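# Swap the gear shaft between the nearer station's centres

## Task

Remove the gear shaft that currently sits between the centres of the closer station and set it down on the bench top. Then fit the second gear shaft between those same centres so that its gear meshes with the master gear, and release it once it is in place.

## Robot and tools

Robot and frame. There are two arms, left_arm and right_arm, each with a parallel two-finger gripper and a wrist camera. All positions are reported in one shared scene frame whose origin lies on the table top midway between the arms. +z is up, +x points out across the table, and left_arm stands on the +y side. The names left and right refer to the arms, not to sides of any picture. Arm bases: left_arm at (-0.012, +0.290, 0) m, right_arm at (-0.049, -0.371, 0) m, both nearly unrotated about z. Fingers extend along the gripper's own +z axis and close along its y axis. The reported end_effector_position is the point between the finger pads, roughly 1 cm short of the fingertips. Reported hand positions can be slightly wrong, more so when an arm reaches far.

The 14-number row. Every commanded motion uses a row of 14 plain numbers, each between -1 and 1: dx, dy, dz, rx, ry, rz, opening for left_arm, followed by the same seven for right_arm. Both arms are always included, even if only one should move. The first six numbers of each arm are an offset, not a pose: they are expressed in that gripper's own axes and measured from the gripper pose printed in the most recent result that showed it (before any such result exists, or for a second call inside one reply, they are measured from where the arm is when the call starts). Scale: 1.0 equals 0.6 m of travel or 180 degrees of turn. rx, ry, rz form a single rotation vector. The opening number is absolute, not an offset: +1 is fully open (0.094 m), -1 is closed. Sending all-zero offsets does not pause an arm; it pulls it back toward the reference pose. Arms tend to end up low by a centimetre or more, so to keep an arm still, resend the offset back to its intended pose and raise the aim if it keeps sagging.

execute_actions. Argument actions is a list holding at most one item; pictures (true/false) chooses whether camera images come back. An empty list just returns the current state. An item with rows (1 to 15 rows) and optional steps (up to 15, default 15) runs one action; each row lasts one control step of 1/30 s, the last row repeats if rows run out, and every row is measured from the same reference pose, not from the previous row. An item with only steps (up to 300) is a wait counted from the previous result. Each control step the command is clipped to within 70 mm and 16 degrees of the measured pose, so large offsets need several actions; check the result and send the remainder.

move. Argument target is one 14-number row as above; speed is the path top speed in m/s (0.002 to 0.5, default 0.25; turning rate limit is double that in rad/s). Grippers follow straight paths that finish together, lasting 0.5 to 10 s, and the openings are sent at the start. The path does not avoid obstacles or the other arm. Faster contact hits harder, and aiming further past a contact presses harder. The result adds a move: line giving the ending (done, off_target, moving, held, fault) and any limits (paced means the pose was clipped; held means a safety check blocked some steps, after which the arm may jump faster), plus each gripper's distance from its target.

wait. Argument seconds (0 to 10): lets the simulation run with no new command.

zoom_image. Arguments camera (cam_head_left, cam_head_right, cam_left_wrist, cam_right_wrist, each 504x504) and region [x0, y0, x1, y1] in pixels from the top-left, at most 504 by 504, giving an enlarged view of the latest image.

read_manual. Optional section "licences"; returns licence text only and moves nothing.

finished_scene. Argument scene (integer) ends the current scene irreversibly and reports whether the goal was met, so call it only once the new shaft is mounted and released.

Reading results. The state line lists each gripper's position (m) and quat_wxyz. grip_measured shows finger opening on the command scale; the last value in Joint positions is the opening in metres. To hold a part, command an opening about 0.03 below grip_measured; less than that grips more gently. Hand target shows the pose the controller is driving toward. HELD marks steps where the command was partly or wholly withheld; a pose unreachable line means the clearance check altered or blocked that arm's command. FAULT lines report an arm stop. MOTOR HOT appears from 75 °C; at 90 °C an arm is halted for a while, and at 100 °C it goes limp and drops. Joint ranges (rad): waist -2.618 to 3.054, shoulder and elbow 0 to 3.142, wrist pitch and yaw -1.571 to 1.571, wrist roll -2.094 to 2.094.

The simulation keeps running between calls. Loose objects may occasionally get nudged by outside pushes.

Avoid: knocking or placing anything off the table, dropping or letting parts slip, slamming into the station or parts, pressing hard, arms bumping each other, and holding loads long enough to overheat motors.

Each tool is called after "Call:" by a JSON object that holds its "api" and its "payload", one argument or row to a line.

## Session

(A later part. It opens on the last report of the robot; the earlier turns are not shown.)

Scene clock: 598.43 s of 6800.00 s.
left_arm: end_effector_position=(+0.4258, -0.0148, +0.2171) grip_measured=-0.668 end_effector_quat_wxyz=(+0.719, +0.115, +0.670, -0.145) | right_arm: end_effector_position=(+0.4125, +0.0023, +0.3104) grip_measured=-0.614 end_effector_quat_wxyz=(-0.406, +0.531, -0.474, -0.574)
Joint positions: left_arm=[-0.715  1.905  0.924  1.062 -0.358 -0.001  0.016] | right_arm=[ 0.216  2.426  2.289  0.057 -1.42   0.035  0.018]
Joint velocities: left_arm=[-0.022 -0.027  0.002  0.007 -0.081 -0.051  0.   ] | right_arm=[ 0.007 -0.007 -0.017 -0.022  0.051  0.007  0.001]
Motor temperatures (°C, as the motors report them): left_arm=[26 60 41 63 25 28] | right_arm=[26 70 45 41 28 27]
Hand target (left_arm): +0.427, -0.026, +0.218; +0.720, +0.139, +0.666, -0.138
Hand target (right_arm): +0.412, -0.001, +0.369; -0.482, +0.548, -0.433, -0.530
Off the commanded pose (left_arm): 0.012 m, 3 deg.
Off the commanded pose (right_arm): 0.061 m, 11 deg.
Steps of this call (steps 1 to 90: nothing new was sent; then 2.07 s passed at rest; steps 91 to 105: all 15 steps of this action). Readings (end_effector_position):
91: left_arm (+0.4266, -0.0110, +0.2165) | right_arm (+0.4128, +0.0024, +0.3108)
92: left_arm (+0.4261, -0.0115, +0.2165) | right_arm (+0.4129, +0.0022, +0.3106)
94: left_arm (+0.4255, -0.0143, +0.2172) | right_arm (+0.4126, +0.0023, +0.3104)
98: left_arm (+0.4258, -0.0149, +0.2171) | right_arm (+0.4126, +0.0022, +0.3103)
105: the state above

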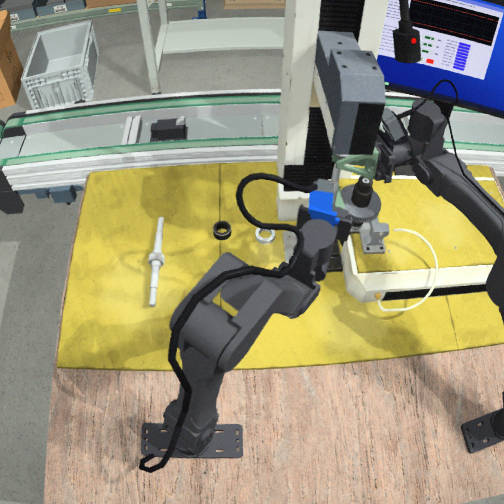

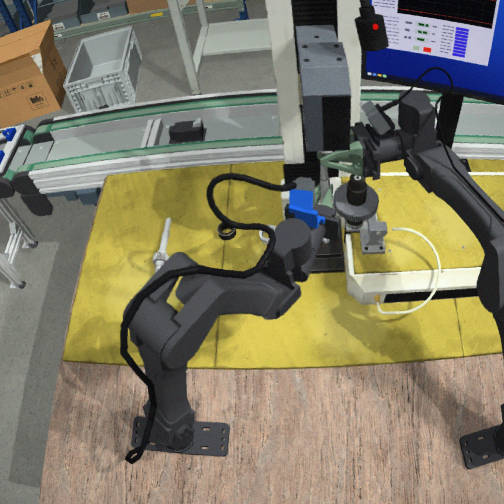

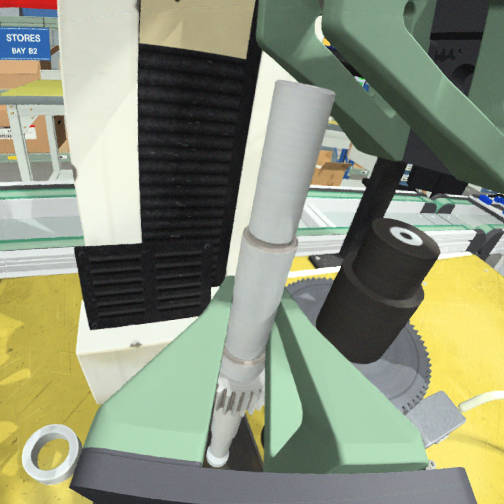

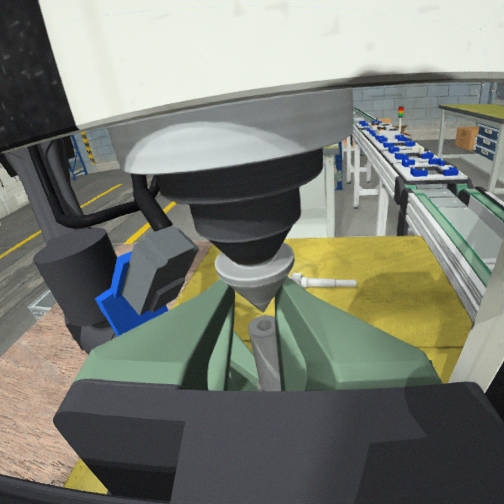

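Blocked by teeth probably; twist while pressing.

Call:
{"api": "execute_actions", "payload": {
  "actions": [
    {"rows":[[0,-0.022,0.011,0.04,0,0.022,-0.73,-0.095,0,0,0,-0.02,-0.055,-0.62]],"steps":15}
  ]
}}

Scene clock: 602.83 s of 6800.00 s.
left_arm: end_effector_position=(+0.4275, -0.0183, +0.2174) grip_measured=-0.668 end_effector_quat_wxyz=(+0.716, +0.143, +0.664, -0.162) | right_arm: end_effector_position=(+0.4125, +0.0012, +0.3106) grip_measured=-0.615 end_effector_quat_wxyz=(-0.393, +0.544, -0.452, -0.588)
Joint positions: left_arm=[-0.689  1.905  0.924  1.062 -0.265  0.01   0.016] | right_arm=[ 0.211  2.493  2.383  0.111 -1.487  0.104  0.018]
Joint velocities: left_arm=[-0.022 -0.017  0.017  0.022 -0.066  0.037  0.001] | right_arm=[ 0.017  0.007  0.007  0.11  -0.022  0.066  0.   ]
Motor temperatures (°C, as the motors report them): left_arm=[26 59 41 63 25 28] | right_arm=[26 71 46 41 28 27]
Hand target (left_arm): +0.427, -0.029, +0.218; +0.715, +0.182, +0.655, -0.162
Hand target (right_arm): +0.412, -0.001, +0.365; -0.464, +0.557, -0.418, -0.547
Off the commanded pose (left_arm): 0.011 m, 5 deg.
Off the commanded pose (right_arm): 0.057 m, 11 deg.
Steps of this call (steps 1 to 90: nothing new was sent; then 0.90 s passed at rest; steps 91 to 105: all 15 steps of this action). Readings (end_effector_position):
91: left_arm (+0.4260, -0.0152, +0.2171) | right_arm (+0.4126, +0.0023, +0.3105)
92: left_arm (+0.4264, -0.0160, +0.2172) | right_arm (+0.4126, +0.0022, +0.3102)
94: left_arm (+0.4270, -0.0169, +0.2173) | right_arm (+0.4125, +0.0017, +0.3099)
98: left_arm (+0.4274, -0.0179, +0.2174) | right_arm (+0.4124, +0.0015, +0.3105)
105: the state above

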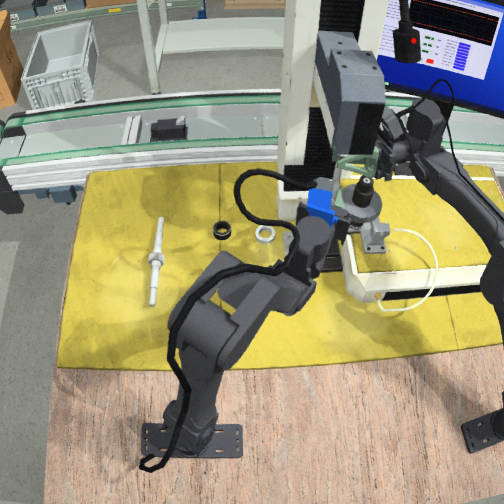

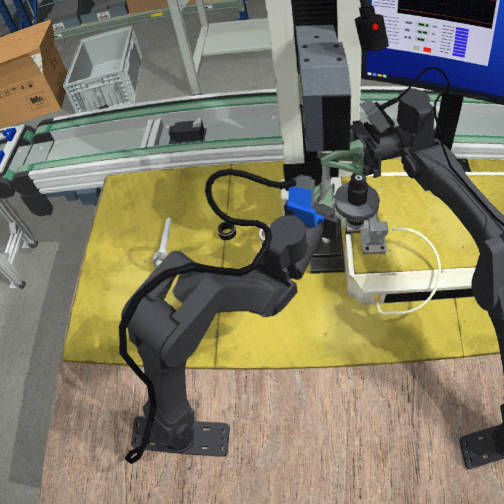

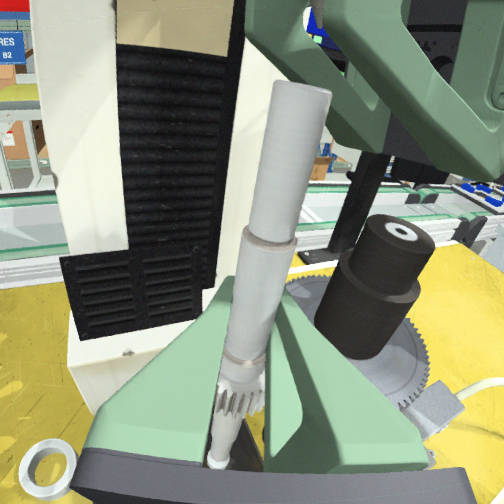

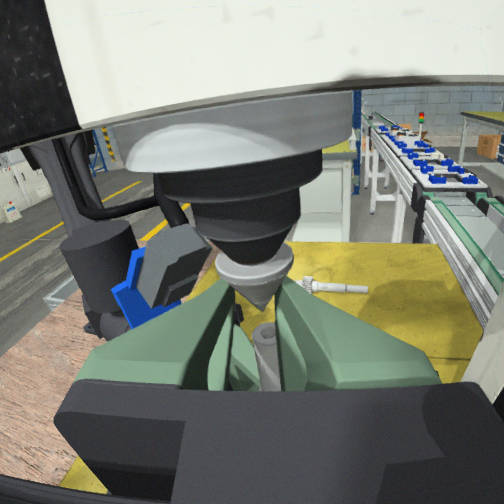

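Progress. Lower the cone some to compare.

Call:
{"api": "execute_actions", "payload": {
  "actions": [
    {"rows":[[0,-0.02,0.006,0.02,0,0.02,-0.73,-0.04,0,0,0,-0.01,-0.04,-0.6]],"steps":15}
  ]
}}

Scene clock: 606.13 s of 6800.00 s.
left_arm: end_effector_position=(+0.4270, -0.0193, +0.2174) grip_measured=-0.668 end_effector_quat_wxyz=(+0.716, +0.148, +0.663, -0.162) | right_arm: end_effector_position=(+0.4133, +0.0007, +0.3061) grip_measured=-0.600 end_effector_quat_wxyz=(-0.398, +0.559, -0.431, -0.586)
Joint positions: left_arm=[-0.688  1.905  0.924  1.062 -0.258  0.017  0.016] | right_arm=[ 0.21   2.528  2.407  0.193 -1.518  0.132  0.019]
Joint velocities: left_arm=[-0.012  0.022 -0.002 -0.022 -0.037  0.007  0.   ] | right_arm=[ 0.002  0.012 -0.012  0.11  -0.066  0.022 -0.   ]
Motor temperatures (°C, as the motors report them): left_arm=[26 59 41 63 25 28] | right_arm=[26 71 46 41 28 27]
Hand target (left_arm): +0.425, -0.030, +0.218; +0.716, +0.185, +0.654, -0.160
Hand target (right_arm): +0.413, +0.001, +0.334; -0.433, +0.567, -0.414, -0.566
Off the commanded pose (left_arm): 0.011 m, 5 deg.
Off the commanded pose (right_arm): 0.028 m, 5 deg.
Steps of this call (steps 1 to 84: nothing new was sent; steps 85 to 99: all 15 steps of this action). Readings (end_effector_position):
85: left_arm (+0.4276, -0.0182, +0.2174) | right_arm (+0.4126, +0.0013, +0.3090)
86: left_arm (+0.4275, -0.0183, +0.2174) | right_arm (+0.4129, +0.0011, +0.3087)
88: left_arm (+0.4275, -0.0183, +0.2174) | right_arm (+0.4130, +0.0010, +0.3084)
92: left_arm (+0.4272, -0.0190, +0.2174) | right_arm (+0.4133, +0.0007, +0.3069)
99: the state above

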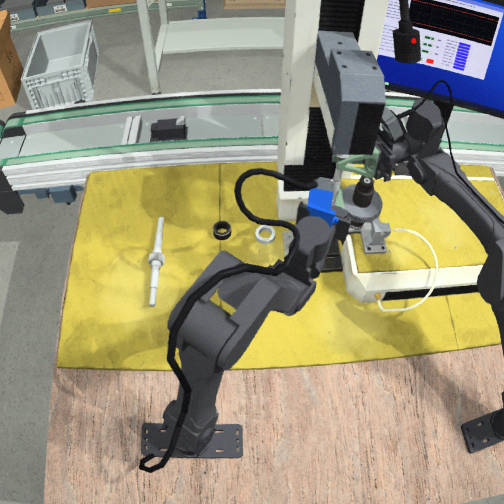

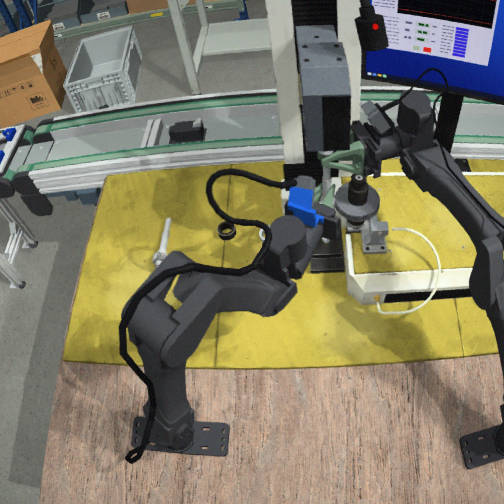

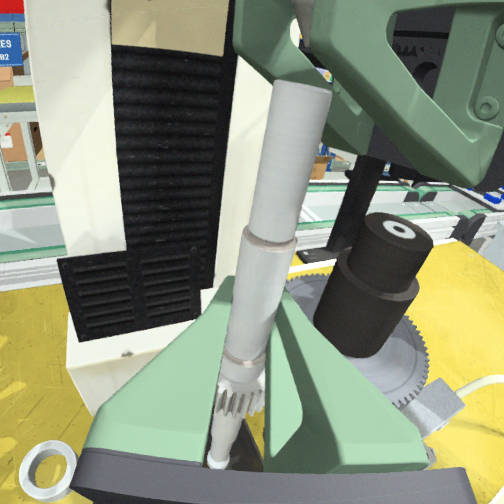

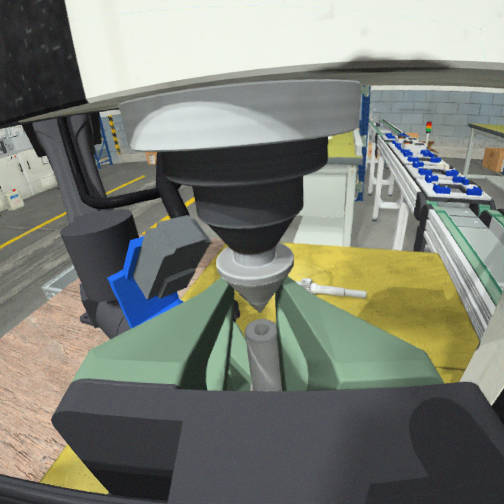

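Aligned.

Call:
{"api": "move", "payload": {
  "target": [0,-0.008,0.003,0,0,0.01,-0.73,0.022,0,0,0,0,-0.03,-0.58],
  "speed": 0.02
}}

Scene clock: 612.03 s of 6800.00 s.
left_arm: end_effector_position=(+0.4268, -0.0177, +0.2170) grip_measured=-0.668 end_effector_quat_wxyz=(+0.717, +0.139, +0.665, -0.159) | right_arm: end_effector_position=(+0.4148, +0.0009, +0.2880) grip_measured=-0.580 end_effector_quat_wxyz=(-0.418, +0.577, -0.407, -0.571)
Joint positions: left_arm=[-0.694  1.905  0.922  1.064 -0.281  0.009  0.016] | right_arm=[ 0.209  2.535  2.357  0.222 -1.524  0.025  0.02 ]
Joint velocities: left_arm=[ 0.007 -0.017 -0.012 -0.037 -0.022  0.081  0.   ] | right_arm=[-0.007 -0.007 -0.002 -0.037 -0.037  0.022  0.   ]
Motor temperatures (°C, as the motors report them): left_arm=[26 59 41 62 25 28] | right_arm=[26 71 44 40 28 27]
Hand target (left_arm): +0.426, -0.024, +0.217; +0.718, +0.158, +0.660, -0.151
Hand target (right_arm): +0.412, +0.000, +0.293; -0.425, +0.579, -0.404, -0.566
Off the commanded pose (left_arm): 0.007 m, 2 deg.
Off the commanded pose (right_arm): 0.005 m, 1 deg.
After step 90, 0.30 s passed at rest.
move: done

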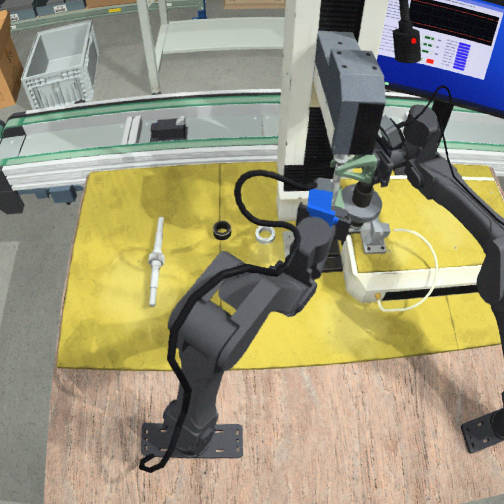

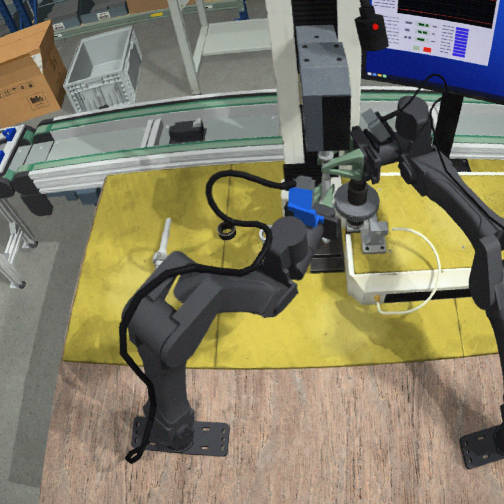

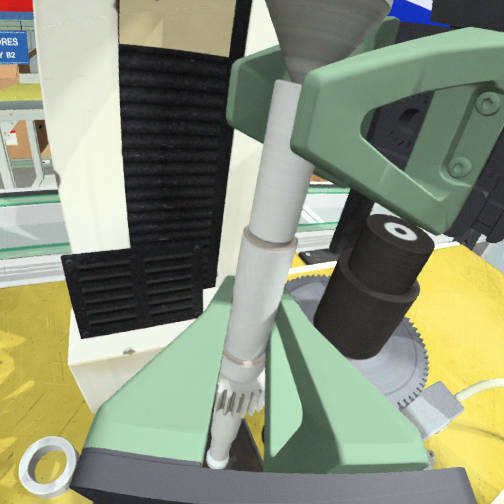

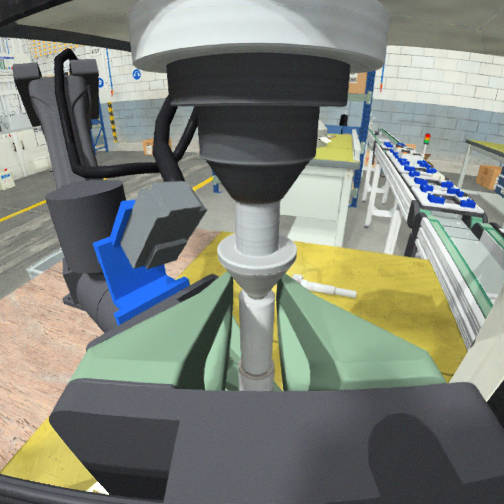

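Call:
{"api": "execute_actions", "payload": {
  "actions": [
    {"rows":[[0,0,0,0,0,0,-0.2,-0.005,0,0,0,0,0,-0.1]],"steps":15}
  ],
  "pictures": false
}}

Call:
{"api": "move", "payload": {
  "target": [-0.01,0,-0.13,0,0,0,-0.2,-0.015,0,-0.12,0,0,0,-0.1],
  "speed": 0.1
}}

Call:
{"api": "zoom_image", "payload": {
  "camera": "cam_left_wrist",
  "region": [130,60,430,420]
}}

Scene clock: 622.37 s of 6800.00 s.
left_arm: end_effector_position=(+0.4268, -0.0177, +0.2173) grip_measured=-0.202 end_effector_quat_wxyz=(+0.717, +0.138, +0.664, -0.160) | right_arm: end_effector_position=(+0.4147, +0.0009, +0.2882) grip_measured=-0.102 end_effector_quat_wxyz=(-0.419, +0.578, -0.406, -0.570)
Joint positions: left_arm=[-0.694  1.905  0.922  1.065 -0.281  0.008  0.037] | right_arm=[ 0.209  2.535  2.357  0.224 -1.524  0.024  0.042]
Joint velocities: left_arm=[-0.017 -0.007 -0.012  0.007 -0.022  0.051  0.   ] | right_arm=[ 0.002  0.007 -0.002  0.022 -0.037 -0.066 -0.001]
Motor temperatures (°C, as the motors report them): left_arm=[26 59 41 62 25 28] | right_arm=[26 71 40 39 28 27]
Hand target (left_arm): +0.427, -0.018, +0.217; +0.717, +0.139, +0.665, -0.159
Hand target (right_arm): +0.415, +0.001, +0.291; -0.419, +0.577, -0.407, -0.571
Off the commanded pose (left_arm): 0.000 m, 0 deg.
Off the commanded pose (right_arm): 0.003 m, 0 deg.
Steps of this call (steps 1 to 90: nothing new was sent; then 6.83 s passed at rest; steps 91 to 105: all 15 steps of this action). Readings (end_effector_position):
91: left_arm (+0.4268, -0.0177, +0.2173) | right_arm (+0.4147, +0.0009, +0.2882)
92: left_arm (+0.4268, -0.0177, +0.2173) | right_arm (+0.4147, +0.0009, +0.2882)
94: left_arm (+0.4268, -0.0177, +0.2173) | right_arm (+0.4147, +0.0009, +0.2882)
98: left_arm (+0.4268, -0.0177, +0.2173) | right_arm (+0.4147, +0.0009, +0.2882)
105: the state above

Scene clock: 623.77 s of 6800.00 s.
left_arm: end_effector_position=(+0.3608, +0.0135, +0.2152) grip_measured=-0.202 end_effector_quat_wxyz=(+0.714, +0.138, +0.668, -0.160) | right_arm: end_effector_position=(+0.4402, -0.0641, +0.2950) grip_measured=-0.102 end_effector_quat_wxyz=(-0.438, +0.561, -0.431, -0.555)
Joint positions: left_arm=[-0.758  1.681  0.626  1.13  -0.345  0.008  0.037] | right_arm=[ 0.084  2.475  2.278  0.224 -1.573  0.014  0.042]
Joint velocities: left_arm=[-0.002 -0.017 -0.007 -0.051 -0.051  0.007  0.001] | right_arm=[ 0.002 -0.002 -0.022 -0.037 -0.051 -0.037 -0.   ]
Motor temperatures (°C, as the motors report them): left_arm=[26 59 41 62 25 28] | right_arm=[26 71 40 39 28 27]
Hand target (left_arm): +0.356, +0.015, +0.218; +0.717, +0.138, +0.665, -0.160
Hand target (right_arm): +0.437, -0.067, +0.297; -0.439, +0.563, -0.428, -0.554
Off the commanded pose (left_arm): 0.006 m, 1 deg.
Off the commanded pose (right_arm): 0.005 m, 4 deg.
joint sent to its limit (right arm) — the command would take joint 5 (wrist yaw) past its lower limit, so that joint was sent only as far as its limit.
move: off_target (right_arm)

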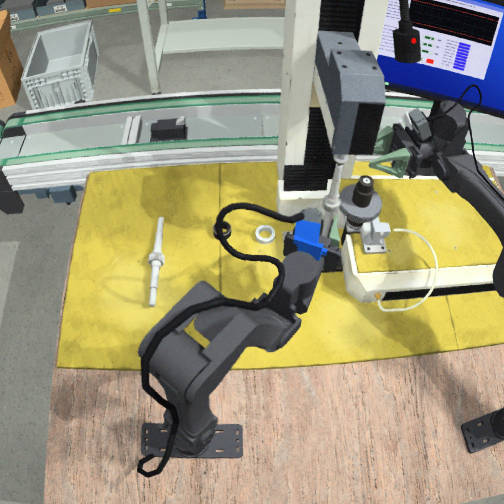

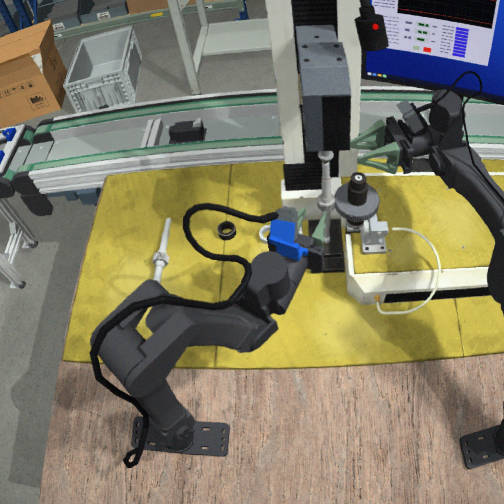

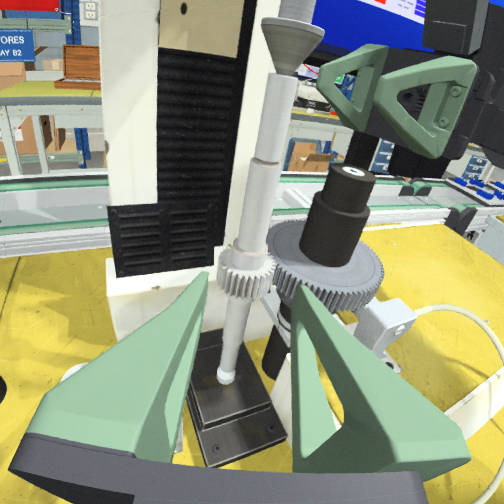

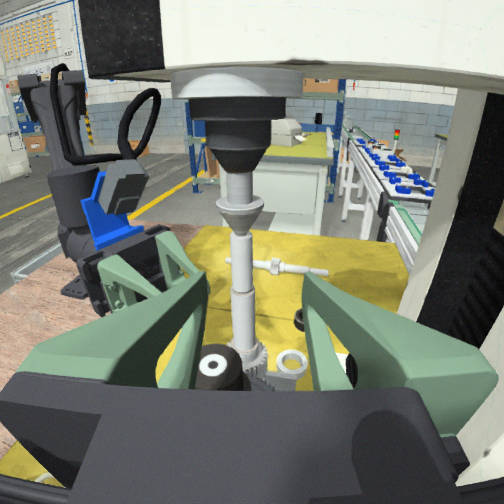

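Region (130, 60, 430, 420) of cam_left_wrist's 504x504 image, scaled by 1.400, with more detail than that image has.

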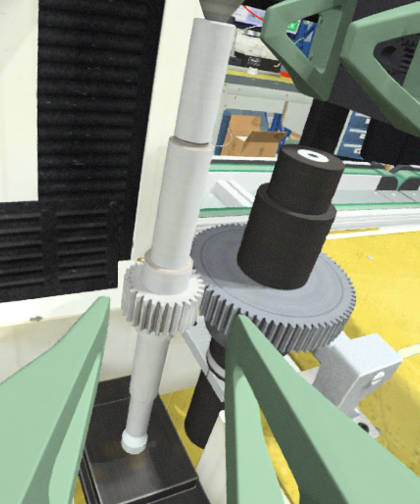

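Call:
{"api": "finished_scene", "payload": {
  "scene": 1
}}

The scene is finished: the task was done.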